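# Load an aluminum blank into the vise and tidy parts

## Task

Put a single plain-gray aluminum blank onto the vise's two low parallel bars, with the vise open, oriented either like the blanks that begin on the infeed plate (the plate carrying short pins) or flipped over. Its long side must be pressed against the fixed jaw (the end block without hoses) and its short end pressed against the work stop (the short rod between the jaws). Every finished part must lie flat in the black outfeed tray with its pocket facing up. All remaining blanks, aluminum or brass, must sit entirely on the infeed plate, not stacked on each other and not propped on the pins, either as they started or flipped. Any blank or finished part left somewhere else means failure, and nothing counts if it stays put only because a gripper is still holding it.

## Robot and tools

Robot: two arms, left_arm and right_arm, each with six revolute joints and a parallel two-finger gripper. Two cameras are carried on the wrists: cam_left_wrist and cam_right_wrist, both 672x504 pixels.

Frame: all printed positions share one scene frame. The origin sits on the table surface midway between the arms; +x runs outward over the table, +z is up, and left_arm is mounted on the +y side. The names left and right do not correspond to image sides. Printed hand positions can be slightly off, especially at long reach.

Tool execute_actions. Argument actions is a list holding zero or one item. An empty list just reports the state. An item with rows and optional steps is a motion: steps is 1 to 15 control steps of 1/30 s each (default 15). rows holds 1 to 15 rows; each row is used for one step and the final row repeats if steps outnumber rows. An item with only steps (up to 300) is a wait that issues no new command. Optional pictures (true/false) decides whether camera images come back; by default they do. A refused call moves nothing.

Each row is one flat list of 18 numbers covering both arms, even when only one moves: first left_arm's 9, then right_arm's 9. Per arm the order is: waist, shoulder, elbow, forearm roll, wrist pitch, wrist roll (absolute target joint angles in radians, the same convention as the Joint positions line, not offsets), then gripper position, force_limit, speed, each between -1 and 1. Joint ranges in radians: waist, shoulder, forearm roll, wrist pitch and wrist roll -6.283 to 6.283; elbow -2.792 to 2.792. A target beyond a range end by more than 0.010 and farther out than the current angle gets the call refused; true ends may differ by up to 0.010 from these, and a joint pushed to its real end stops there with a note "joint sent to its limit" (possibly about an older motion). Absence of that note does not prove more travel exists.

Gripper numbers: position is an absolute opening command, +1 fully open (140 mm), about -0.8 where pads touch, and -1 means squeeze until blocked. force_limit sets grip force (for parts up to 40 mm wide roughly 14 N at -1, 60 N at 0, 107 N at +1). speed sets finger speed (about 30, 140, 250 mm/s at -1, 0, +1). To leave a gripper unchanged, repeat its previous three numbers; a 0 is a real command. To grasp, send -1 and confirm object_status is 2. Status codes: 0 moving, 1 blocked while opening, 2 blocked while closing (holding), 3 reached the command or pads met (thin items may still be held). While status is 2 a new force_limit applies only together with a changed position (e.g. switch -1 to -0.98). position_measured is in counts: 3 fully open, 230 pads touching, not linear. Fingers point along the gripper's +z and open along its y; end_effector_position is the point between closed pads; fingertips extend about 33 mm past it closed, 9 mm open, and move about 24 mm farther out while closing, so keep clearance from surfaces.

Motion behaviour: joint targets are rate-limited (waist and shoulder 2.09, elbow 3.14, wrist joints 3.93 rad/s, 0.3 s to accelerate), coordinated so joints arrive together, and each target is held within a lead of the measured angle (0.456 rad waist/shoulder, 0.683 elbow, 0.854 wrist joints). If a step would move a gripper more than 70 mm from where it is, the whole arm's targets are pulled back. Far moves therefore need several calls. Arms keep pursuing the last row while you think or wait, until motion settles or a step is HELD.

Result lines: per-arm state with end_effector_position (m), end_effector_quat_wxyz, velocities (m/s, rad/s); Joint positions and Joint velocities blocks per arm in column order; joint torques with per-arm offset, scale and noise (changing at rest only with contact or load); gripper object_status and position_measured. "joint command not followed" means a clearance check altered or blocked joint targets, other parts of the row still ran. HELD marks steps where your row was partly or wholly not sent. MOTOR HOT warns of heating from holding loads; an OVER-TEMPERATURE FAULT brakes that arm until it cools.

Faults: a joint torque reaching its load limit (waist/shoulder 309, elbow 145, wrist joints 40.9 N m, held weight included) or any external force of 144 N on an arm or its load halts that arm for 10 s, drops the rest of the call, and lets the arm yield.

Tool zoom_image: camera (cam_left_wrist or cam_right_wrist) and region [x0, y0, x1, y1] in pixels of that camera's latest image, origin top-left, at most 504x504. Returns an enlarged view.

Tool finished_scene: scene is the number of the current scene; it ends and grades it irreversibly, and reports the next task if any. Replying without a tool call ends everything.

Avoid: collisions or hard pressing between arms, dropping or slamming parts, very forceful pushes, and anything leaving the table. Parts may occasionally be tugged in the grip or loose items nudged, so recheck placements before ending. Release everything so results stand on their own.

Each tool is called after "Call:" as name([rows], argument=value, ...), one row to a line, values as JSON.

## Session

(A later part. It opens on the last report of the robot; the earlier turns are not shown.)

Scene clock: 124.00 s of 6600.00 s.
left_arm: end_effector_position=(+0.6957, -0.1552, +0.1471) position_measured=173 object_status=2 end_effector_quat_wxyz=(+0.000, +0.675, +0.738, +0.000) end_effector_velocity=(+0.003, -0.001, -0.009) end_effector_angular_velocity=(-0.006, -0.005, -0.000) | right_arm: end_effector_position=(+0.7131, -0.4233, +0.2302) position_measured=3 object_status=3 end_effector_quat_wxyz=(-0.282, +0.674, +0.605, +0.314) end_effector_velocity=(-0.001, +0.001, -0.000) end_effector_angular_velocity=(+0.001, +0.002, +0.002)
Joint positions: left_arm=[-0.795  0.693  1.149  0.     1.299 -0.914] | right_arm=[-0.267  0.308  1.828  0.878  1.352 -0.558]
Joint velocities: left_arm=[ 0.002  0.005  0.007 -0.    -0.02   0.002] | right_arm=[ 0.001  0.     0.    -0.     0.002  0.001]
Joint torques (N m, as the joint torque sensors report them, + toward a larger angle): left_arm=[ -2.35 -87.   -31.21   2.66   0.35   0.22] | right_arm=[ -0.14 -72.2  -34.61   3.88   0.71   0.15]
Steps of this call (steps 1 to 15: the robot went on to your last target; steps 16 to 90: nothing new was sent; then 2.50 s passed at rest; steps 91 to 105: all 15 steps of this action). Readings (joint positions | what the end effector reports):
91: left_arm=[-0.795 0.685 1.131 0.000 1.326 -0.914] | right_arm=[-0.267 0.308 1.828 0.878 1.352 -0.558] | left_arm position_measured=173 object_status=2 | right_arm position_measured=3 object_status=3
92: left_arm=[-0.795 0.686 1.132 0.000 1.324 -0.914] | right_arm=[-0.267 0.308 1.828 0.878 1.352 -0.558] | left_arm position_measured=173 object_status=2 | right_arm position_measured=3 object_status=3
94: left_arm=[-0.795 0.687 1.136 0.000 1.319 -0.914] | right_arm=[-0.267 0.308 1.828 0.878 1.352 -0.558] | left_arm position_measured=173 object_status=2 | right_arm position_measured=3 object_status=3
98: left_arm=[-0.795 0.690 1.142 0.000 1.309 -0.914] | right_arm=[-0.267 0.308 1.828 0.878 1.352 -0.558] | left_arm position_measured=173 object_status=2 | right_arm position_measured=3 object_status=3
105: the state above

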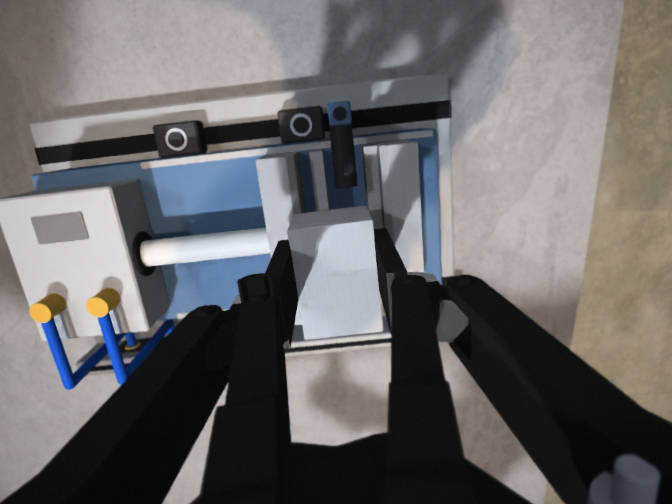

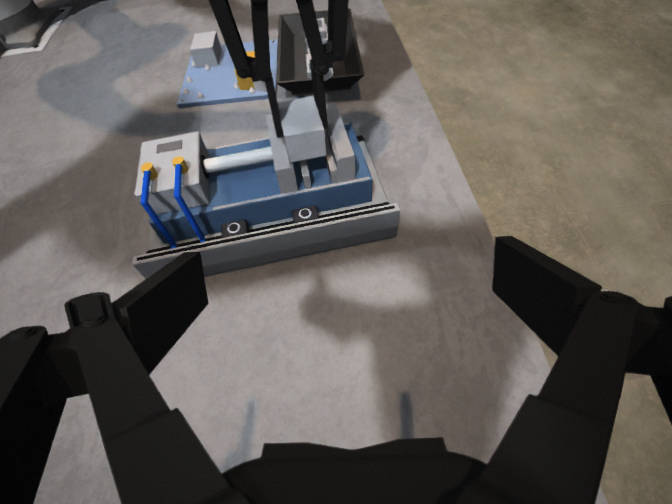

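Call:
execute_actions([
  {"rows": [[-0.79541,0.69131,1.14406,0,1.30622,-0.91441,-1,0.2,-0.3,-0.267,0.308,1.828,0.878,1.352,-0.558,1,0,0],[-0.79541,0.69131,1.14406,0,1.30622,-0.91441,-1,0.2,-0.3,-0.267,0.308,1.828,0.878,1.352,-0.558,1,0,0],[-0.79541,0.69131,1.14406,0,1.30622,-0.91441,-1,0.2,-0.3,-0.267,0.308,1.828,0.878,1.352,-0.558,1,0,0],[-0.79541,0.69131,1.14406,0,1.30622,-0.91441,-1,0.2,-0.3,-0.267,0.308,1.828,0.878,1.352,-0.558,1,0,0],[-0.79541,0.69131,1.14406,0,1.30622,-0.91441,-1,0.2,-0.3,-0.267,0.308,1.828,0.878,1.352,-0.558,1,0,0],[-0.79541,0.69131,1.14406,0,1.30622,-0.91441,-1,0.2,-0.3,-0.267,0.308,1.828,0.878,1.352,-0.558,1,0,0],[-0.79459,0.69240,1.14217,0,1.30702,-0.91359,-1,0.2,-0.3,-0.267,0.308,1.828,0.878,1.352,-0.558,1,0,0],[-0.79376,0.69350,1.14028,0,1.30781,-0.91276,-1,0.2,-0.3,-0.267,0.308,1.828,0.878,1.352,-0.558,1,0,0],[-0.79294,0.69459,1.13839,0,1.30861,-0.91194,-1,0.2,-0.3,-0.267,0.308,1.828,0.878,1.352,-0.558,1,0,0]], "steps": 15},
])

Call:
zoom_image(camera="cam_right_wrist", region=[250, 60, 380, 200])

Scene clock: 134.97 s of 6600.00 s.
left_arm: end_effector_position=(+0.6984, -0.1550, +0.1515) position_measured=173 object_status=2 end_effector_quat_wxyz=(+0.000, +0.675, +0.738, -0.000) end_effector_velocity=(+0.002, +0.000, +0.001) end_effector_angular_velocity=(-0.001, -0.002, +0.001) | right_arm: end_effector_position=(+0.7131, -0.4233, +0.2302) position_measured=3 object_status=3 end_effector_quat_wxyz=(-0.282, +0.674, +0.605, +0.314) end_effector_velocity=(+0.000, +0.000, +0.001) end_effector_angular_velocity=(-0.001, -0.002, -0.000)
Joint positions: left_arm=[-0.793  0.694  1.138 -0.     1.309 -0.912] | right_arm=[-0.267  0.308  1.828  0.878  1.352 -0.558]
Joint velocities: left_arm=[ 0.002  0.    -0.003  0.001  0.     0.001] | right_arm=[ 0.    -0.001  0.     0.001 -0.001 -0.001]
Joint torques (N m, as the joint torque sensors report them, + toward a larger angle): left_arm=[  -1.11 -104.45  -39.97    4.13    0.35    0.09] | right_arm=[ -1.01 -72.95 -36.01   3.87   0.89   0.15]
Steps of this call (steps 1 to 15: the robot went on to your last target; steps 16 to 90: nothing new was sent; then 7.47 s passed at rest; steps 91 to 105: all 15 steps of this action). Readings (joint positions | what the end effector reports):
91: left_arm=[-0.795 0.694 1.149 0.000 1.299 -0.914] | right_arm=[-0.267 0.308 1.828 0.878 1.352 -0.558] | left_arm position_measured=173 object_status=2 | right_arm position_measured=3 object_status=3
92: left_arm=[-0.795 0.693 1.148 -0.000 1.302 -0.914] | right_arm=[-0.267 0.308 1.828 0.878 1.352 -0.558] | left_arm position_measured=173 object_status=2 | right_arm position_measured=3 object_status=3
94: left_arm=[-0.796 0.692 1.146 -0.000 1.305 -0.914] | right_arm=[-0.267 0.308 1.828 0.878 1.352 -0.558] | left_arm position_measured=173 object_status=2 | right_arm position_measured=3 object_status=3
98: left_arm=[-0.795 0.692 1.143 -0.000 1.307 -0.914] | right_arm=[-0.267 0.308 1.828 0.878 1.352 -0.558] | left_arm position_measured=173 object_status=2 | right_arm position_measured=3 object_status=3
105: the state above

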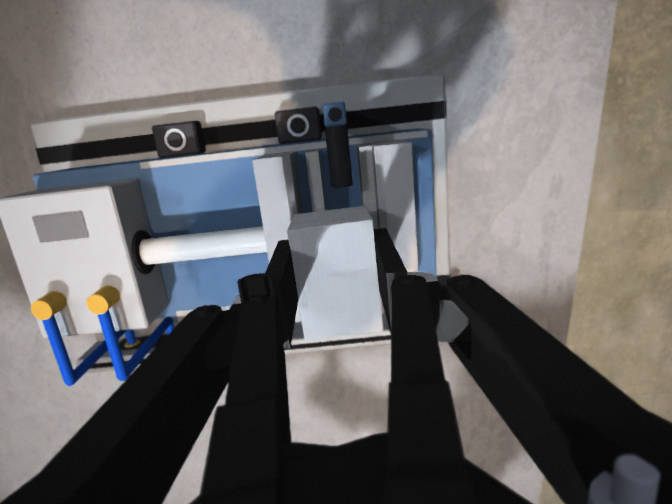

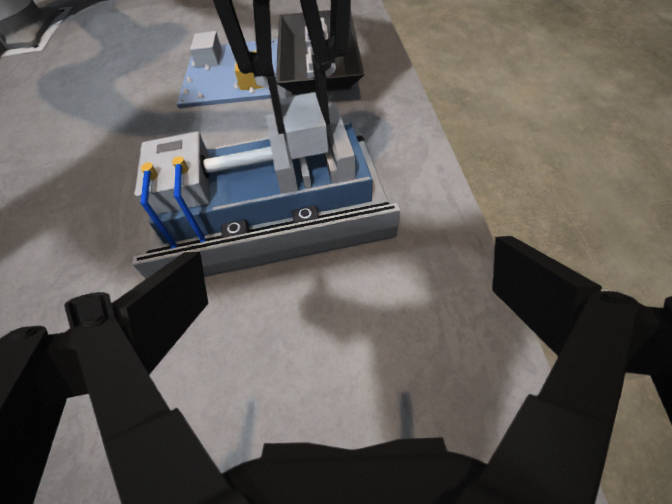

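Region (250, 60, 380, 200) of cam_right_wrist's 672x504 image, scaled by 3.600, with more detail than that image has; it fills the left 468 columns of this view, and the rest is white.

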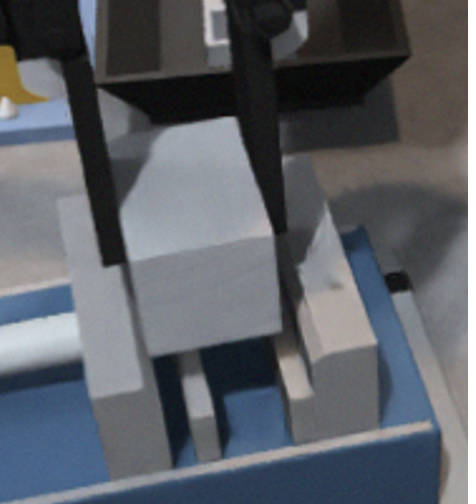

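Call:
execute_actions([
  {"rows": [[-0.79294,0.69528,1.13997,0,1.30634,-0.91194,-1,0.2,-0.3,-0.267,0.308,1.828,0.878,1.352,-0.558,1,0,0],[-0.79294,0.69528,1.13997,0,1.30634,-0.91194,-1,0.2,-0.3,-0.267,0.308,1.828,0.878,1.352,-0.558,1,0,0],[-0.79294,0.69598,1.14155,0,1.30407,-0.91194,-1,0.2,-0.3,-0.267,0.308,1.828,0.878,1.352,-0.558,1,0,0],[-0.79294,0.69598,1.14155,0,1.30407,-0.91194,-1,0.2,-0.3,-0.267,0.308,1.828,0.878,1.352,-0.558,1,0,0],[-0.79294,0.69667,1.14312,0,1.30180,-0.91194,-1,0.2,-0.3,-0.267,0.308,1.828,0.878,1.352,-0.558,1,0,0],[-0.79294,0.69667,1.14312,0,1.30180,-0.91194,-1,0.2,-0.3,-0.267,0.308,1.828,0.878,1.352,-0.558,1,0,0],[-0.79294,0.69736,1.14470,0,1.29953,-0.91194,-1,0.2,-0.3,-0.267,0.308,1.828,0.878,1.352,-0.558,1,0,0]], "steps": 15},
], pictures=false)

Scene clock: 140.70 s of 6600.00 s.
left_arm: end_effector_position=(+0.6985, -0.1549, +0.1455) position_measured=173 object_status=2 end_effector_quat_wxyz=(+0.000, +0.675, +0.738, +0.000) end_effector_velocity=(-0.000, -0.000, -0.000) end_effector_angular_velocity=(+0.000, -0.000, -0.000) | right_arm: end_effector_position=(+0.7131, -0.4233, +0.2302) position_measured=3 object_status=3 end_effector_quat_wxyz=(-0.282, +0.674, +0.605, +0.314) end_effector_velocity=(+0.000, +0.000, -0.001) end_effector_angular_velocity=(+0.001, +0.002, -0.000)
Joint positions: left_arm=[-0.793  0.697  1.145  0.     1.3   -0.912] | right_arm=[-0.267  0.308  1.828  0.878  1.352 -0.558]
Joint velocities: left_arm=[-0.     0.     0.     0.    -0.001 -0.   ] | right_arm=[ 0.001  0.001 -0.     0.     0.     0.001]
Joint torques (N m, as the joint torque sensors report them, + toward a larger angle): left_arm=[  -1.4  -105.62  -39.48    4.19    0.13    0.08] | right_arm=[  0.98 -72.42 -35.26   4.05   1.04   0.21]
Steps of this call (steps 1 to 15: the robot went on to your last target; steps 16 to 90: nothing new was sent; then 2.23 s passed at rest; steps 91 to 105: all 15 steps of this action). Readings (joint positions | what the end effector reports):
91: left_arm=[-0.793 0.695 1.138 0.000 1.309 -0.912] | right_arm=[-0.267 0.308 1.828 0.878 1.352 -0.558] | left_arm position_measured=173 object_status=2 | right_arm position_measured=3 object_status=3
92: left_arm=[-0.793 0.695 1.138 0.000 1.308 -0.912] | right_arm=[-0.267 0.308 1.828 0.878 1.352 -0.558] | left_arm position_measured=173 object_status=2 | right_arm position_measured=3 object_status=3
94: left_arm=[-0.793 0.695 1.140 0.000 1.306 -0.912] | right_arm=[-0.267 0.308 1.828 0.878 1.352 -0.558] | left_arm position_measured=173 object_status=2 | right_arm position_measured=3 object_status=3
98: left_arm=[-0.793 0.697 1.143 0.000 1.301 -0.912] | right_arm=[-0.267 0.308 1.828 0.878 1.352 -0.558] | left_arm position_measured=173 object_status=2 | right_arm position_measured=3 object_status=3
105: the state above

Call:
execute_actions([
  {"rows": [[-0.79294,0.69805,1.14628,0,1.29726,-0.91194,-1,0.2,-0.3,-0.267,0.308,1.828,0.878,1.352,-0.558,1,0,0],[-0.79294,0.69805,1.14628,0,1.29726,-0.91194,-1,0.2,-0.3,-0.267,0.308,1.828,0.878,1.352,-0.558,1,0,0],[-0.79294,0.69875,1.14786,0,1.29499,-0.91194,-1,0.2,-0.3,-0.267,0.308,1.828,0.878,1.352,-0.558,1,0,0],[-0.79294,0.69875,1.14786,0,1.29499,-0.91194,-1,0.2,-0.3,-0.267,0.308,1.828,0.878,1.352,-0.558,1,0,0],[-0.79294,0.69944,1.14943,0,1.29272,-0.91194,-1,0.2,-0.3,-0.267,0.308,1.828,0.878,1.352,-0.558,1,0,0],[-0.79294,0.69944,1.14943,0,1.29272,-0.91194,-1,0.2,-0.3,-0.267,0.308,1.828,0.878,1.352,-0.558,1,0,0],[-0.79294,0.70013,1.15101,0,1.29045,-0.91194,-1,0.2,-0.3,-0.267,0.308,1.828,0.878,1.352,-0.558,1,0,0]], "steps": 15},
])

Call:
zoom_image(camera="cam_right_wrist", region=[250, 60, 380, 200])

Scene clock: 144.70 s of 6600.00 s.
left_arm: end_effector_position=(+0.6987, -0.1547, +0.1395) position_measured=173 object_status=2 end_effector_quat_wxyz=(+0.000, +0.675, +0.738, +0.000) end_effector_velocity=(+0.000, -0.000, +0.001) end_effector_angular_velocity=(-0.001, -0.001, -0.000) | right_arm: end_effector_position=(+0.7131, -0.4233, +0.2302) position_measured=3 object_status=3 end_effector_quat_wxyz=(-0.282, +0.674, +0.605, +0.314) end_effector_velocity=(-0.001, -0.000, -0.001) end_effector_angular_velocity=(+0.002, +0.003, +0.001)
Joint positions: left_arm=[-0.793  0.7    1.151  0.     1.29  -0.912] | right_arm=[-0.267  0.308  1.828  0.878  1.352 -0.558]
Joint velocities: left_arm=[-0.    -0.001 -0.    -0.    -0.     0.   ] | right_arm=[-0.001  0.002  0.    -0.     0.003 -0.   ]
Joint torques (N m, as the joint torque sensors report them, + toward a larger angle): left_arm=[-23.7  -93.04 -20.7   -6.38   9.15  -0.53] | right_arm=[ -0.4  -73.88 -35.81   4.1    0.85   0.26]
Steps of this call (steps 1 to 15: the robot went on to your last target; steps 16 to 90: nothing new was sent; then 0.50 s passed at rest; steps 91 to 105: all 15 steps of this action). Readings (joint positions | what the end effector reports):
91: left_arm=[-0.793 0.697 1.145 0.000 1.299 -0.912] | right_arm=[-0.267 0.308 1.828 0.878 1.352 -0.558] | left_arm position_measured=173 object_status=2 | right_arm position_measured=3 object_status=3
92: left_arm=[-0.793 0.698 1.145 0.000 1.299 -0.912] | right_arm=[-0.267 0.308 1.828 0.878 1.352 -0.558] | left_arm position_measured=173 object_status=2 | right_arm position_measured=3 object_status=3
94: left_arm=[-0.793 0.698 1.146 0.000 1.296 -0.912] | right_arm=[-0.267 0.308 1.828 0.878 1.352 -0.558] | left_arm position_measured=173 object_status=2 | right_arm position_measured=3 object_status=3
98: left_arm=[-0.793 0.700 1.150 0.000 1.292 -0.912] | right_arm=[-0.267 0.308 1.828 0.878 1.352 -0.558] | left_arm position_measured=173 object_status=2 | right_arm position_measured=3 object_status=3
105: the state above

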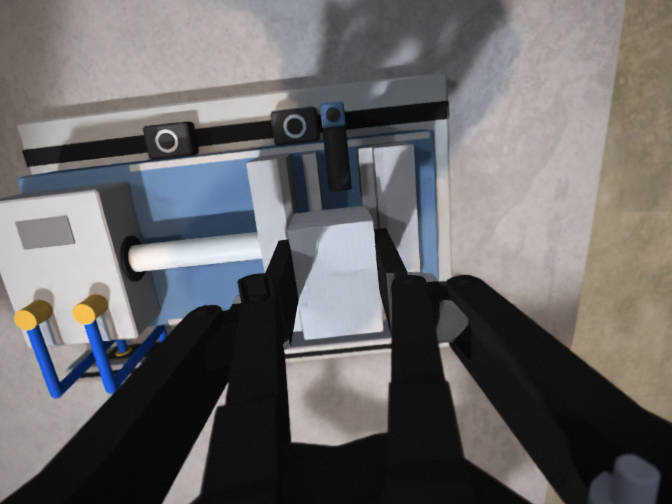

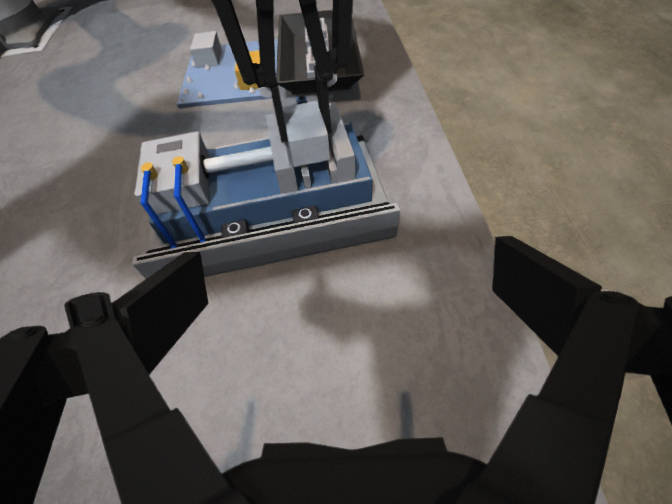

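Region (250, 60, 380, 200) of cam_right_wrist's 672x504 image, scaled by 3.600, with more detail than that image has; it fills the left 468 columns of this view, and the rest is white.

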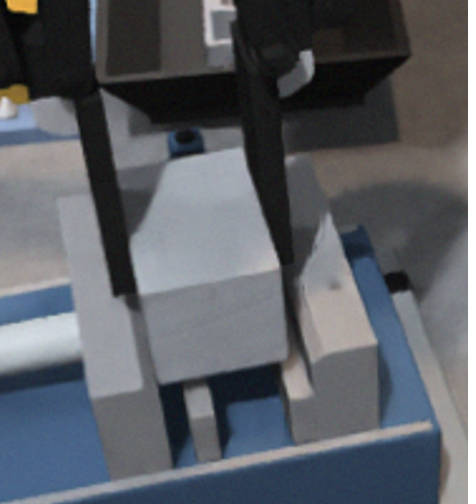

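Call:
execute_actions(actions=[], pictures=false)

Scene clock: 152.40 s of 6600.00 s.
left_arm: end_effector_position=(+0.6985, -0.1549, +0.1395) position_measured=173 object_status=2 end_effector_quat_wxyz=(+0.000, +0.675, +0.738, -0.000) end_effector_velocity=(+0.000, +0.000, +0.000) end_effector_angular_velocity=(-0.000, -0.000, -0.001) | right_arm: end_effector_position=(+0.7131, -0.4233, +0.2302) position_measured=3 object_status=3 end_effector_quat_wxyz=(-0.282, +0.674, +0.605, +0.314) end_effector_velocity=(+0.000, -0.000, +0.001) end_effector_angular_velocity=(-0.002, -0.002, -0.000)
Joint positions: left_arm=[-0.793  0.7    1.151  0.     1.29  -0.912] | right_arm=[-0.267  0.308  1.828  0.878  1.352 -0.558]
Joint velocities: left_arm=[ 0.    -0.    -0.     0.     0.     0.001] | right_arm=[ 0.    -0.001 -0.    -0.    -0.001 -0.   ]
Joint torques (N m, as the joint torque sensors report them, + toward a larger angle): left_arm=[-32.65 -92.32 -20.5   -9.96   9.7   -0.95] | right_arm=[ -0.71 -72.53 -35.97   3.9    1.17   0.23]
Steps of this call (steps 1 to 15: the robot went on to your last target; steps 16 to 90: nothing new was sent; then 4.70 s passed at rest). Readings (joint positions | what the end effector reports):
1: left_arm=[-0.793 0.700 1.151 0.000 1.290 -0.912] | right_arm=[-0.267 0.308 1.828 0.878 1.352 -0.558] | left_arm position_measured=173 object_status=2 | right_arm position_measured=3 object_status=3
2: left_arm=[-0.793 0.700 1.151 0.000 1.290 -0.912] | right_arm=[-0.267 0.308 1.828 0.878 1.352 -0.558] | left_arm position_measured=173 object_status=2 | right_arm position_measured=3 object_status=3
4: left_arm=[-0.793 0.700 1.151 0.000 1.290 -0.912] | right_arm=[-0.267 0.308 1.828 0.878 1.352 -0.558] | left_arm position_measured=173 object_status=2 | right_arm position_measured=3 object_status=3
8: left_arm=[-0.793 0.700 1.151 0.000 1.290 -0.912] | right_arm=[-0.267 0.308 1.828 0.878 1.352 -0.558] | left_arm position_measured=173 object_status=2 | right_arm position_measured=3 object_status=3
90: the state above
All arms were judged still, so your last target was given up. Only a new action makes them travel on or press farther. Fingers that are still opening or closing keep moving.

Call:
execute_actions([
  {"rows": [[-0.79253,0.70068,1.15006,0,1.29085,-0.91153,-1,0.2,-0.3,-0.267,0.308,1.828,0.878,1.352,-0.558,1,0,0],[-0.79253,0.70068,1.15006,0,1.29085,-0.91153,-1,0.2,-0.3,-0.267,0.308,1.828,0.878,1.352,-0.558,1,0,0],[-0.79212,0.70122,1.14912,0,1.29125,-0.91112,-1,0.2,-0.3,-0.267,0.308,1.828,0.878,1.352,-0.558,1,0,0],[-0.79212,0.70122,1.14912,0,1.29125,-0.91112,-1,0.2,-0.3,-0.267,0.308,1.828,0.878,1.352,-0.558,1,0,0],[-0.79171,0.70177,1.14817,0,1.29165,-0.91071,-1,0.2,-0.3,-0.267,0.308,1.828,0.878,1.352,-0.558,1,0,0]], "steps": 15},
], pictures=false)

Scene clock: 157.50 s of 6600.00 s.
left_arm: end_effector_position=(+0.6996, -0.1550, +0.1393) position_measured=173 object_status=2 end_effector_quat_wxyz=(-0.000, +0.675, +0.738, -0.000) end_effector_velocity=(-0.001, +0.000, +0.000) end_effector_angular_velocity=(+0.002, +0.001, -0.002) | right_arm: end_effector_position=(+0.7131, -0.4233, +0.2302) position_measured=3 object_status=3 end_effector_quat_wxyz=(-0.282, +0.674, +0.605, +0.314) end_effector_velocity=(-0.000, +0.000, -0.001) end_effector_angular_velocity=(+0.000, +0.001, +0.001)
Joint positions: left_arm=[-0.792  0.702  1.148 -0.001  1.292 -0.911] | right_arm=[-0.267  0.308  1.828  0.878  1.352 -0.558]
Joint velocities: left_arm=[-0.     0.    -0.001  0.     0.003  0.002] | right_arm=[ 0.001  0.001  0.    -0.     0.    -0.   ]
Joint torques (N m, as the joint torque sensors report them, + toward a larger angle): left_arm=[  -6.07 -107.32  -38.82    2.25    1.04   -0.1 ] | right_arm=[ -0.89 -73.68 -35.92   3.89   0.53   0.1 ]
Steps of this call (steps 1 to 90: nothing new was sent; then 1.60 s passed at rest; steps 91 to 105: all 15 steps of this action). Readings (joint positions | what the end effector reports):
91: left_arm=[-0.793 0.700 1.151 -0.000 1.290 -0.912] | right_arm=[-0.267 0.308 1.828 0.878 1.352 -0.558] | left_arm position_measured=173 object_status=2 | right_arm position_measured=3 object_status=3
92: left_arm=[-0.793 0.700 1.151 -0.000 1.291 -0.912] | right_arm=[-0.267 0.308 1.828 0.878 1.352 -0.558] | left_arm position_measured=173 object_status=2 | right_arm position_measured=3 object_status=3
94: left_arm=[-0.793 0.701 1.150 -0.000 1.291 -0.912] | right_arm=[-0.267 0.308 1.828 0.878 1.352 -0.558] | left_arm position_measured=173 object_status=2 | right_arm position_measured=3 object_status=3
98: left_arm=[-0.792 0.702 1.149 -0.001 1.292 -0.911] | right_arm=[-0.267 0.308 1.828 0.878 1.352 -0.558] | left_arm position_measured=173 object_status=2 | right_arm position_measured=3 object_status=3
105: the state above

Call:
execute_actions([
  {"rows": [[-0.79130,0.70232,1.14722,0,1.29205,-0.91030,-1,0.2,-0.3,-0.267,0.308,1.828,0.878,1.352,-0.558,1,0,0],[-0.79130,0.70232,1.14722,0,1.29205,-0.91030,-1,0.2,-0.3,-0.267,0.308,1.828,0.878,1.352,-0.558,1,0,0],[-0.79089,0.70286,1.14628,0,1.29245,-0.90989,-1,0.2,-0.3,-0.267,0.308,1.828,0.878,1.352,-0.558,1,0,0],[-0.79089,0.70286,1.14628,0,1.29245,-0.90989,-1,0.2,-0.3,-0.267,0.308,1.828,0.878,1.352,-0.558,1,0,0],[-0.79048,0.70341,1.14533,0,1.29285,-0.90948,-1,0.2,-0.3,-0.267,0.308,1.828,0.878,1.352,-0.558,1,0,0]], "steps": 15},
])

Call:
zoom_image(camera="cam_right_wrist", region=[250, 60, 380, 200])

Scene clock: 162.93 s of 6600.00 s.
left_arm: end_effector_position=(+0.7014, -0.1547, +0.1394) position_measured=173 object_status=2 end_effector_quat_wxyz=(+0.000, +0.675, +0.738, +0.000) end_effector_velocity=(-0.000, -0.000, -0.000) end_effector_angular_velocity=(+0.000, +0.001, +0.001) | right_arm: end_effector_position=(+0.7131, -0.4233, +0.2302) position_measured=3 object_status=3 end_effector_quat_wxyz=(-0.282, +0.674, +0.605, +0.314) end_effector_velocity=(-0.000, -0.000, -0.000) end_effector_angular_velocity=(-0.000, +0.001, -0.001)
Joint positions: left_arm=[-0.79   0.703  1.145  0.     1.293 -0.909] | right_arm=[-0.267  0.308  1.828  0.878  1.352 -0.558]
Joint velocities: left_arm=[-0.     0.     0.    -0.001  0.    -0.001] | right_arm=[-0.     0.    -0.    -0.     0.     0.001]
Joint torques (N m, as the joint torque sensors report them, + toward a larger angle): left_arm=[  -0.34 -103.33  -39.82    4.42    0.36    0.19] | right_arm=[ -2.76 -73.57 -35.4    3.87   0.98   0.54]
Steps of this call (steps 1 to 15: the robot went on to your last target; steps 16 to 90: nothing new was sent; then 1.93 s passed at rest; steps 91 to 105: all 15 steps of this action). Readings (joint positions | what the end effector reports):
91: left_arm=[-0.792 0.702 1.148 0.000 1.292 -0.911] | right_arm=[-0.267 0.308 1.828 0.878 1.352 -0.558] | left_arm position_measured=173 object_status=2 | right_arm position_measured=3 object_status=3
92: left_arm=[-0.792 0.702 1.148 0.000 1.292 -0.911] | right_arm=[-0.267 0.308 1.828 0.878 1.352 -0.558] | left_arm position_measured=173 object_status=2 | right_arm position_measured=3 object_status=3
94: left_arm=[-0.791 0.702 1.147 0.000 1.292 -0.910] | right_arm=[-0.267 0.308 1.828 0.878 1.352 -0.558] | left_arm position_measured=173 object_status=2 | right_arm position_measured=3 object_status=3
98: left_arm=[-0.791 0.703 1.146 0.000 1.293 -0.910] | right_arm=[-0.267 0.308 1.828 0.878 1.352 -0.558] | left_arm position_measured=173 object_status=2 | right_arm position_measured=3 object_status=3
105: the state above

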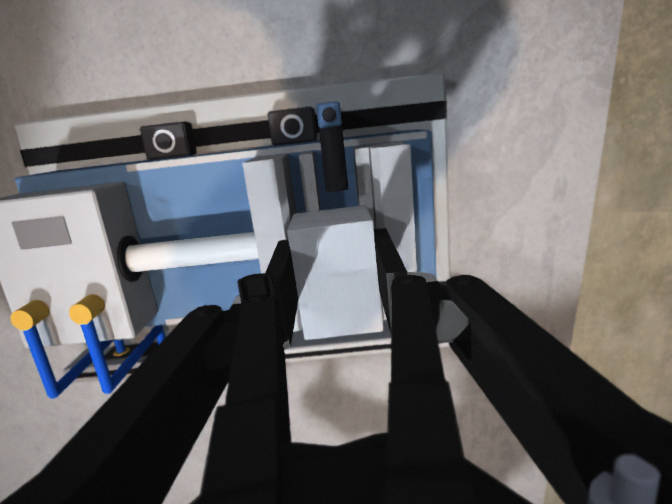

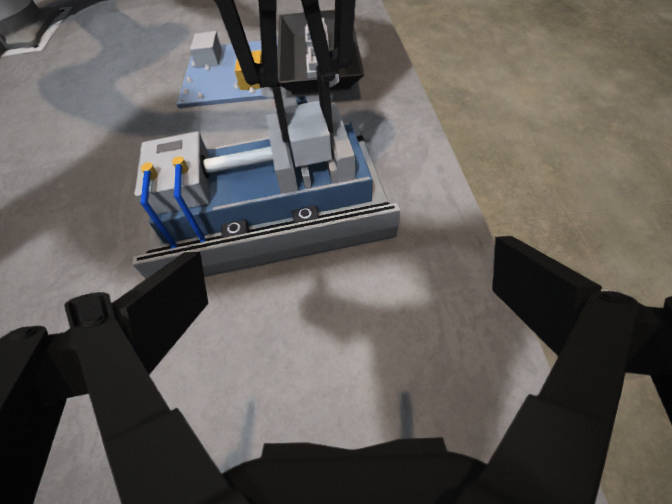

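Region (250, 60, 380, 200) of cam_right_wrist's 672x504 image, scaled by 3.600, with more detail than that image has; it fills the left 468 columns of this view, and the rest is white.

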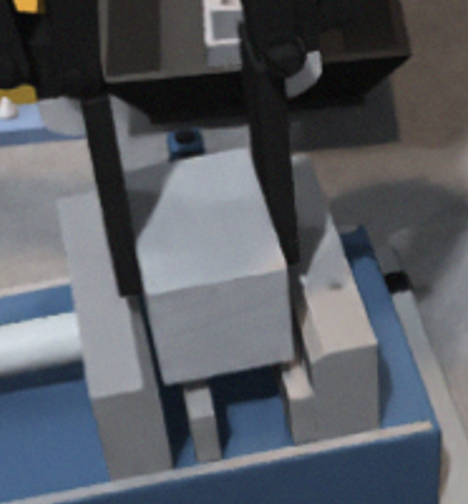

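Call:
execute_actions([
  {"rows": [[-0.78980,0.70210,1.14761,0,1.29189,-0.90880,-1,0.2,-0.3,-0.267,0.308,1.828,0.878,1.352,-0.558,1,0,0],[-0.78980,0.70210,1.14761,0,1.29189,-0.90880,-1,0.2,-0.3,-0.267,0.308,1.828,0.878,1.352,-0.558,1,0,0],[-0.78911,0.70078,1.14988,0,1.29093,-0.90811,-1,0.2,-0.3,-0.267,0.308,1.828,0.878,1.352,-0.558,1,0,0],[-0.78911,0.70078,1.14988,0,1.29093,-0.90811,-1,0.2,-0.3,-0.267,0.308,1.828,0.878,1.352,-0.558,1,0,0],[-0.78843,0.69947,1.15216,0,1.28997,-0.90743,-1,0.2,-0.3,-0.267,0.308,1.828,0.878,1.352,-0.558,1,0,0],[-0.78843,0.69947,1.15216,0,1.28997,-0.90743,-1,0.2,-0.3,-0.267,0.308,1.828,0.878,1.352,-0.558,1,0,0],[-0.78774,0.69815,1.15443,0,1.28901,-0.90674,-1,0.2,-0.3,-0.267,0.308,1.828,0.878,1.352,-0.558,1,0,0],[-0.78774,0.69815,1.15443,0,1.28901,-0.90674,-1,0.2,-0.3,-0.267,0.308,1.828,0.878,1.352,-0.558,1,0,0],[-0.78706,0.69684,1.15671,0,1.28805,-0.90606,-1,0.2,-0.3,-0.267,0.308,1.828,0.878,1.352,-0.558,1,0,0]], "steps": 15},
])

Call:
zoom_image(camera="cam_left_wrist", region=[250, 80, 450, 260])

Scene clock: 169.80 s of 6600.00 s.
left_arm: end_effector_position=(+0.7010, -0.1496, +0.1395) position_measured=173 object_status=2 end_effector_quat_wxyz=(-0.000, +0.675, +0.738, +0.000) end_effector_velocity=(-0.000, +0.001, +0.000) end_effector_angular_velocity=(+0.001, +0.001, -0.001) | right_arm: end_effector_position=(+0.7131, -0.4233, +0.2302) position_measured=3 object_status=3 end_effector_quat_wxyz=(-0.282, +0.674, +0.605, +0.314) end_effector_velocity=(+0.000, +0.000, +0.001) end_effector_angular_velocity=(-0.002, -0.003, +0.000)
Joint positions: left_arm=[-0.787  0.697  1.157  0.     1.288 -0.906] | right_arm=[-0.267  0.308  1.828  0.878  1.352 -0.558]
Joint velocities: left_arm=[ 0.    -0.001  0.001  0.     0.001  0.002] | right_arm=[ 0.001 -0.002 -0.    -0.    -0.001 -0.001]
Joint torques (N m, as the joint torque sensors report them, + toward a larger angle): left_arm=[  -1.8  -104.27  -40.07    4.08    0.11    0.06] | right_arm=[  1.84 -71.74 -35.25   3.85   1.05   0.23]
Steps of this call (steps 1 to 15: the robot went on to your last target; steps 16 to 90: nothing new was sent; then 3.37 s passed at rest; steps 91 to 105: all 15 steps of this action). Readings (joint positions | what the end effector reports):
91: left_arm=[-0.790 0.703 1.145 0.000 1.293 -0.909] | right_arm=[-0.267 0.308 1.828 0.878 1.352 -0.558] | left_arm position_measured=173 object_status=2 | right_arm position_measured=3 object_status=3
92: left_arm=[-0.790 0.703 1.146 0.000 1.293 -0.909] | right_arm=[-0.267 0.308 1.828 0.878 1.352 -0.558] | left_arm position_measured=173 object_status=2 | right_arm position_measured=3 object_status=3
94: left_arm=[-0.790 0.702 1.148 0.000 1.292 -0.909] | right_arm=[-0.267 0.308 1.828 0.878 1.352 -0.558] | left_arm position_measured=173 object_status=2 | right_arm position_measured=3 object_status=3
98: left_arm=[-0.788 0.699 1.153 0.000 1.290 -0.907] | right_arm=[-0.267 0.308 1.828 0.878 1.352 -0.558] | left_arm position_measured=173 object_status=2 | right_arm position_measured=3 object_status=3
105: the state above

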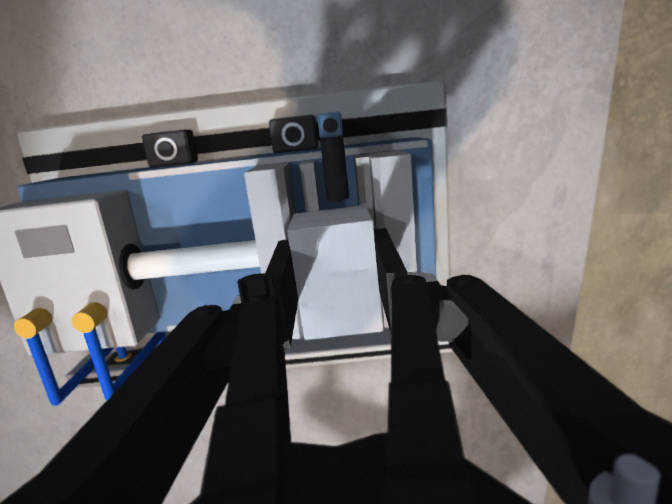

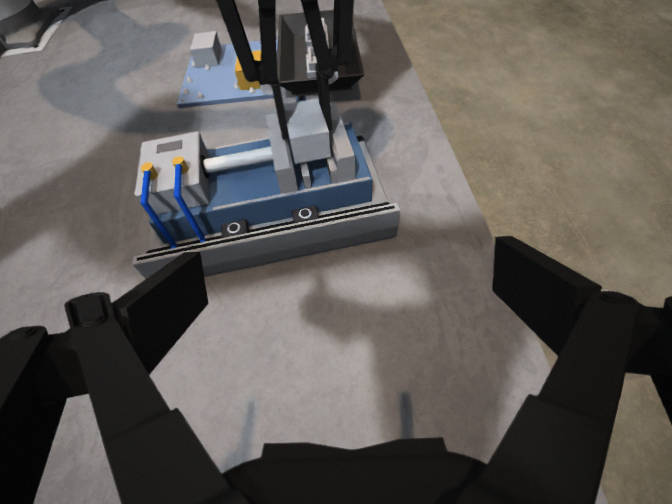

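Region (250, 80, 450, 260) of cam_left_wrist's 672x504 image, scaled by 2.520, with more detail than that image has; it fills the top 454 rows of this view, and the rest is white.

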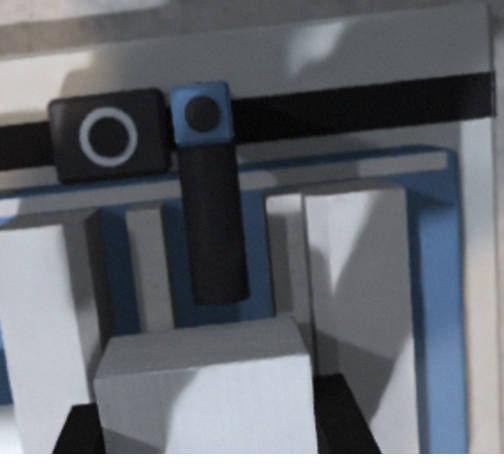

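Call:
execute_actions([
  {"rows": [[-0.78638,0.69553,1.15899,0,1.28709,-0.90538,-1,0.2,-0.3,-0.267,0.308,1.828,0.878,1.352,-0.558,1,0,0],[-0.78638,0.69553,1.15899,0,1.28709,-0.90538,-1,0.2,-0.3,-0.267,0.308,1.828,0.878,1.352,-0.558,1,0,0],[-0.78569,0.69421,1.16126,0,1.28613,-0.90469,-1,0.2,-0.3,-0.267,0.308,1.828,0.878,1.352,-0.558,1,0,0],[-0.78569,0.69421,1.16126,0,1.28613,-0.90469,-1,0.2,-0.3,-0.267,0.308,1.828,0.878,1.352,-0.558,1,0,0],[-0.78501,0.69290,1.16354,0,1.28517,-0.90401,-1,0.2,-0.3,-0.267,0.308,1.828,0.878,1.352,-0.558,1,0,0],[-0.78501,0.69290,1.16354,0,1.28517,-0.90401,-1,0.2,-0.3,-0.267,0.308,1.828,0.878,1.352,-0.558,1,0,0],[-0.78433,0.69158,1.16581,0,1.28421,-0.90333,-1,0.2,-0.3,-0.267,0.308,1.828,0.878,1.352,-0.558,1,0,0],[-0.78433,0.69158,1.16581,0,1.28421,-0.90333,-1,0.2,-0.3,-0.267,0.308,1.828,0.878,1.352,-0.558,1,0,0],[-0.78364,0.69027,1.16809,0,1.28325,-0.90264,-1,0.2,-0.3,-0.267,0.308,1.828,0.878,1.352,-0.558,1,0,0],[-0.78364,0.69027,1.16809,0,1.28325,-0.90264,-1,0.2,-0.3,-0.267,0.308,1.828,0.878,1.352,-0.558,1,0,0],[-0.78296,0.68895,1.17036,0,1.28229,-0.90196,-1,0.2,-0.3,-0.267,0.308,1.828,0.878,1.352,-0.558,1,0,0]], "steps": 15},
])

Call:
zoom_image(camera="cam_left_wrist", region=[250, 80, 450, 260])

Scene clock: 175.97 s of 6600.00 s.
left_arm: end_effector_position=(+0.7005, -0.1436, +0.1395) position_measured=173 object_status=2 end_effector_quat_wxyz=(+0.000, +0.675, +0.738, -0.000) end_effector_velocity=(-0.001, +0.002, -0.001) end_effector_angular_velocity=(+0.001, +0.001, -0.000) | right_arm: end_effector_position=(+0.7131, -0.4233, +0.2302) position_measured=3 object_status=3 end_effector_quat_wxyz=(-0.282, +0.674, +0.605, +0.314) end_effector_velocity=(+0.000, +0.001, -0.001) end_effector_angular_velocity=(+0.000, -0.000, +0.002)
Joint positions: left_arm=[-0.783  0.689  1.17  -0.     1.282 -0.902] | right_arm=[-0.267  0.308  1.828  0.878  1.352 -0.558]
Joint velocities: left_arm=[ 0.    -0.002  0.004 -0.    -0.001  0.001] | right_arm=[ 0.001  0.001  0.     0.    -0.    -0.002]
Joint torques (N m, as the joint torque sensors report them, + toward a larger angle): left_arm=[   2.81 -102.61  -36.29    5.71    2.44    0.02] | right_arm=[  0.1  -73.28 -34.94   4.01   0.87   0.3 ]
Steps of this call (steps 1 to 15: the robot went on to your last target; steps 16 to 90: nothing new was sent; then 2.67 s passed at rest; steps 91 to 105: all 15 steps of this action). Readings (joint positions | what the end effector reports):
91: left_arm=[-0.787 0.697 1.157 0.000 1.288 -0.906] | right_arm=[-0.267 0.308 1.828 0.878 1.352 -0.558] | left_arm position_measured=173 object_status=2 | right_arm position_measured=3 object_status=3
92: left_arm=[-0.787 0.696 1.158 0.000 1.288 -0.906] | right_arm=[-0.267 0.308 1.828 0.878 1.352 -0.558] | left_arm position_measured=173 object_status=2 | right_arm position_measured=3 object_status=3
94: left_arm=[-0.786 0.695 1.160 0.000 1.287 -0.905] | right_arm=[-0.267 0.308 1.828 0.878 1.352 -0.558] | left_arm position_measured=173 object_status=2 | right_arm position_measured=3 object_status=3
98: left_arm=[-0.785 0.693 1.164 0.000 1.285 -0.904] | right_arm=[-0.267 0.308 1.828 0.878 1.352 -0.558] | left_arm position_measured=173 object_status=2 | right_arm position_measured=3 object_status=3
105: the state above

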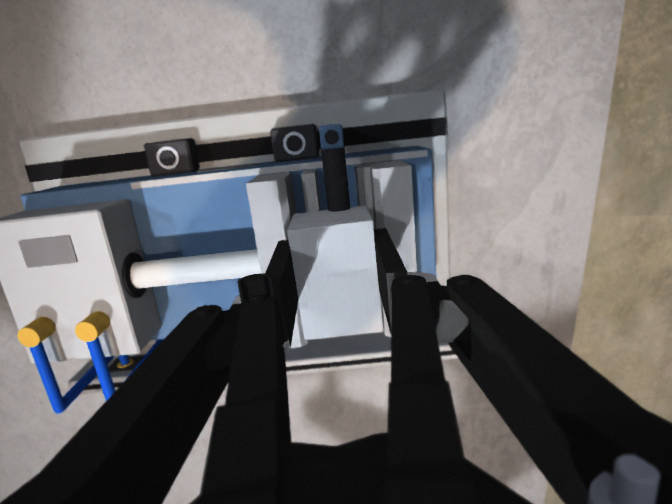

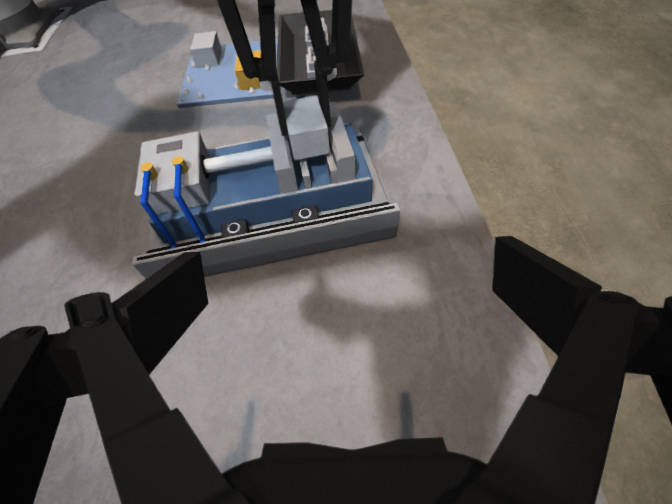

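Region (250, 80, 450, 260) of cam_left_wrist's 672x504 image, scaled by 2.520, with more detail than that image has; it fills the top 454 rows of this view, and the rest is white.

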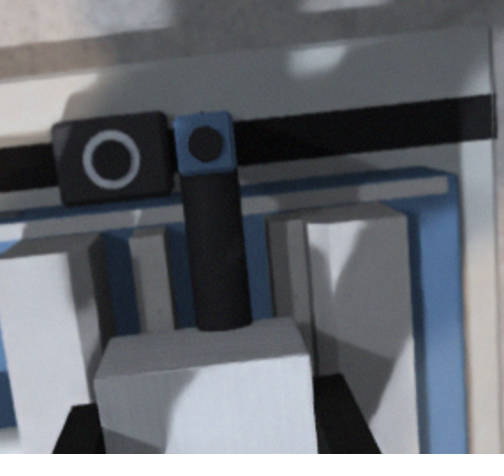

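Call:
execute_actions([
  {"rows": [[-0.78255,0.68950,1.16942,0,1.28269,-0.90155,-1,0.2,-0.3,-0.267,0.308,1.828,0.878,1.352,-0.558,1,0,0],[-0.78255,0.68950,1.16942,0,1.28269,-0.90155,-1,0.2,-0.3,-0.267,0.308,1.828,0.878,1.352,-0.558,1,0,0],[-0.78214,0.69004,1.16847,0,1.28309,-0.90114,-1,0.2,-0.3,-0.267,0.308,1.828,0.878,1.352,-0.558,1,0,0],[-0.78214,0.69004,1.16847,0,1.28309,-0.90114,-1,0.2,-0.3,-0.267,0.308,1.828,0.878,1.352,-0.558,1,0,0],[-0.78173,0.69059,1.16753,0,1.28349,-0.90073,-1,0.2,-0.3,-0.267,0.308,1.828,0.878,1.352,-0.558,1,0,0],[-0.78173,0.69059,1.16753,0,1.28349,-0.90073,-1,0.2,-0.3,-0.267,0.308,1.828,0.878,1.352,-0.558,1,0,0],[-0.78131,0.69113,1.16658,0,1.28389,-0.90031,-1,0.2,-0.3,-0.267,0.308,1.828,0.878,1.352,-0.558,1,0,0]], "steps": 15},
], pictures=false)

Scene clock: 182.20 s of 6600.00 s.
left_arm: end_effector_position=(+0.7024, -0.1433, +0.1395) position_measured=173 object_status=2 end_effector_quat_wxyz=(-0.000, +0.675, +0.738, -0.000) end_effector_velocity=(+0.001, -0.000, +0.002) end_effector_angular_velocity=(-0.002, -0.002, -0.001) | right_arm: end_effector_position=(+0.7131, -0.4233, +0.2302) position_measured=3 object_status=3 end_effector_quat_wxyz=(-0.282, +0.674, +0.605, +0.314) end_effector_velocity=(-0.000, -0.000, -0.001) end_effector_angular_velocity=(-0.001, +0.000, +0.001)
Joint positions: left_arm=[-0.781  0.691  1.167 -0.     1.284 -0.9  ] | right_arm=[-0.267  0.308  1.828  0.878  1.352 -0.558]
Joint velocities: left_arm=[ 0.001 -0.001 -0.002  0.     0.001  0.001] | right_arm=[-0.     0.001  0.    -0.001 -0.001 -0.001]
Joint torques (N m, as the joint torque sensors report them, + toward a larger angle): left_arm=[   8.57 -104.83  -36.23    8.34    2.72    0.11] | right_arm=[  0.37 -70.17 -35.46   3.92   0.78   0.12]
Steps of this call (steps 1 to 15: the robot went on to your last target; steps 16 to 90: nothing new was sent; then 2.73 s passed at rest; steps 91 to 105: all 15 steps of this action). Readings (joint positions | what the end effector reports):
91: left_arm=[-0.783 0.689 1.170 -0.000 1.282 -0.902] | right_arm=[-0.267 0.308 1.828 0.878 1.352 -0.558] | left_arm position_measured=173 object_status=2 | right_arm position_measured=3 object_status=3
92: left_arm=[-0.783 0.689 1.170 -0.000 1.282 -0.902] | right_arm=[-0.267 0.308 1.828 0.878 1.352 -0.558] | left_arm position_measured=173 object_status=2 | right_arm position_measured=3 object_status=3
94: left_arm=[-0.783 0.689 1.170 -0.000 1.283 -0.901] | right_arm=[-0.267 0.308 1.828 0.878 1.352 -0.558] | left_arm position_measured=173 object_status=2 | right_arm position_measured=3 object_status=3
98: left_arm=[-0.782 0.691 1.167 -0.000 1.284 -0.901] | right_arm=[-0.267 0.308 1.828 0.878 1.352 -0.558] | left_arm position_measured=173 object_status=2 | right_arm position_measured=3 object_status=3
105: the state above

Call:
execute_actions([
  {"rows": [[-0.78110,0.69140,1.16611,0,1.28409,-0.90010,-1,0.2,-0.3,-0.267,0.308,1.828,0.878,1.352,-0.558,1,0,0],[-0.78110,0.69140,1.16611,0,1.28409,-0.90010,-1,0.2,-0.3,-0.267,0.308,1.828,0.878,1.352,-0.558,1,0,0],[-0.78090,0.69168,1.16564,0,1.28429,-0.89990,-1,0.2,-0.3,-0.267,0.308,1.828,0.878,1.352,-0.558,1,0,0],[-0.78090,0.69168,1.16564,0,1.28429,-0.89990,-1,0.2,-0.3,-0.267,0.308,1.828,0.878,1.352,-0.558,1,0,0],[-0.78069,0.69195,1.16516,0,1.28449,-0.89969,-1,0.2,-0.3,-0.267,0.308,1.828,0.878,1.352,-0.558,1,0,0],[-0.78069,0.69195,1.16516,0,1.28449,-0.89969,-1,0.2,-0.3,-0.267,0.308,1.828,0.878,1.352,-0.558,1,0,0],[-0.78049,0.69222,1.16469,0,1.28469,-0.89949,-1,0.2,-0.3,-0.267,0.308,1.828,0.878,1.352,-0.558,1,0,0]], "steps": 15},
], pictures=false)

Scene clock: 187.33 s of 6600.00 s.
left_arm: end_effector_position=(+0.7034, -0.1432, +0.1395) position_measured=173 object_status=2 end_effector_quat_wxyz=(-0.000, +0.675, +0.738, +0.000) end_effector_velocity=(+0.000, +0.000, -0.000) end_effector_angular_velocity=(-0.001, -0.000, +0.002) | right_arm: end_effector_position=(+0.7131, -0.4233, +0.2302) position_measured=3 object_status=3 end_effector_quat_wxyz=(-0.282, +0.674, +0.605, +0.314) end_effector_velocity=(+0.000, +0.000, +0.000) end_effector_angular_velocity=(-0.000, -0.001, -0.001)
Joint positions: left_arm=[-0.781  0.692  1.165  0.     1.285 -0.899] | right_arm=[-0.267  0.308  1.828  0.878  1.352 -0.558]
Joint velocities: left_arm=[ 0.001  0.     0.    -0.001 -0.001 -0.001] | right_arm=[ 0.001 -0.    -0.     0.001 -0.001  0.   ]
Joint torques (N m, as the joint torque sensors report them, + toward a larger angle): left_arm=[   8.29 -104.48  -36.57    8.08    2.65    0.18] | right_arm=[ -1.78 -72.6  -35.51   3.73   0.87   0.07]
Steps of this call (steps 1 to 15: the robot went on to your last target; steps 16 to 90: nothing new was sent; then 1.63 s passed at rest; steps 91 to 105: all 15 steps of this action). Readings (joint positions | what the end effector reports):
91: left_arm=[-0.781 0.691 1.167 -0.000 1.284 -0.900] | right_arm=[-0.267 0.308 1.828 0.878 1.352 -0.558] | left_arm position_measured=173 object_status=2 | right_arm position_measured=3 object_status=3
92: left_arm=[-0.781 0.691 1.166 0.000 1.284 -0.900] | right_arm=[-0.267 0.308 1.828 0.878 1.352 -0.558] | left_arm position_measured=173 object_status=2 | right_arm position_measured=3 object_status=3
94: left_arm=[-0.781 0.691 1.166 0.000 1.284 -0.900] | right_arm=[-0.267 0.308 1.828 0.878 1.352 -0.558] | left_arm position_measured=173 object_status=2 | right_arm position_measured=3 object_status=3
98: left_arm=[-0.781 0.692 1.165 0.000 1.285 -0.900] | right_arm=[-0.267 0.308 1.828 0.878 1.352 -0.558] | left_arm position_measured=173 object_status=2 | right_arm position_measured=3 object_status=3
105: the state above

Call:
execute_actions([
  {"rows": [[-0.78028,0.69249,1.16422,0,1.28489,-0.89928,-1,0.2,-0.3,-0.267,0.308,1.828,0.878,1.352,-0.558,1,0,0],[-0.78028,0.69249,1.16422,0,1.28489,-0.89928,-1,0.2,-0.3,-0.267,0.308,1.828,0.878,1.352,-0.558,1,0,0],[-0.78008,0.69277,1.16375,0,1.28509,-0.89908,-1,0.2,-0.3,-0.267,0.308,1.828,0.878,1.352,-0.558,1,0,0],[-0.78008,0.69277,1.16375,0,1.28509,-0.89908,-1,0.2,-0.3,-0.267,0.308,1.828,0.878,1.352,-0.558,1,0,0],[-0.77987,0.69304,1.16327,0,1.28529,-0.89887,-1,0.2,-0.3,-0.267,0.308,1.828,0.878,1.352,-0.558,1,0,0],[-0.77987,0.69304,1.16327,0,1.28529,-0.89887,-1,0.2,-0.3,-0.267,0.308,1.828,0.878,1.352,-0.558,1,0,0],[-0.77967,0.69331,1.16280,0,1.28549,-0.89867,-1,0.2,-0.3,-0.267,0.308,1.828,0.878,1.352,-0.558,1,0,0]], "steps": 15},
], pictures=false)

Scene clock: 192.93 s of 6600.00 s.
left_arm: end_effector_position=(+0.7044, -0.1431, +0.1395) position_measured=173 object_status=2 end_effector_quat_wxyz=(-0.000, +0.675, +0.738, -0.000) end_effector_velocity=(+0.001, -0.001, -0.001) end_effector_angular_velocity=(-0.001, -0.001, +0.001) | right_arm: end_effector_position=(+0.7131, -0.4233, +0.2302) position_measured=3 object_status=3 end_effector_quat_wxyz=(-0.282, +0.674, +0.605, +0.314) end_effector_velocity=(+0.000, -0.000, -0.001) end_effector_angular_velocity=(+0.001, +0.001, +0.000)
Joint positions: left_arm=[-0.78   0.693  1.163 -0.     1.285 -0.899] | right_arm=[-0.267  0.308  1.828  0.878  1.352 -0.558]
Joint velocities: left_arm=[ 0.     0.001 -0.    -0.    -0.003 -0.001] | right_arm=[-0.     0.002 -0.001  0.     0.001  0.   ]
Joint torques (N m, as the joint torque sensors report them, + toward a larger angle): left_arm=[   8.32 -102.73  -35.91    7.88    2.83    0.13] | right_arm=[ -0.33 -72.76 -35.5    3.85   0.98   0.2 ]
Steps of this call (steps 1 to 15: the robot went on to your last target; steps 16 to 90: nothing new was sent; then 2.10 s passed at rest; steps 91 to 105: all 15 steps of this action). Readings (joint positions | what the end effector reports):
91: left_arm=[-0.780 0.692 1.165 -0.000 1.285 -0.899] | right_arm=[-0.267 0.308 1.828 0.878 1.352 -0.558] | left_arm position_measured=173 object_status=2 | right_arm position_measured=3 object_status=3
92: left_arm=[-0.780 0.692 1.164 -0.000 1.285 -0.899] | right_arm=[-0.267 0.308 1.828 0.878 1.352 -0.558] | left_arm position_measured=173 object_status=2 | right_arm position_measured=3 object_status=3
94: left_arm=[-0.780 0.693 1.164 -0.000 1.285 -0.899] | right_arm=[-0.267 0.308 1.828 0.878 1.352 -0.558] | left_arm position_measured=173 object_status=2 | right_arm position_measured=3 object_status=3
98: left_arm=[-0.780 0.693 1.163 -0.000 1.285 -0.899] | right_arm=[-0.267 0.308 1.828 0.878 1.352 -0.558] | left_arm position_measured=173 object_status=2 | right_arm position_measured=3 object_status=3
105: the state above


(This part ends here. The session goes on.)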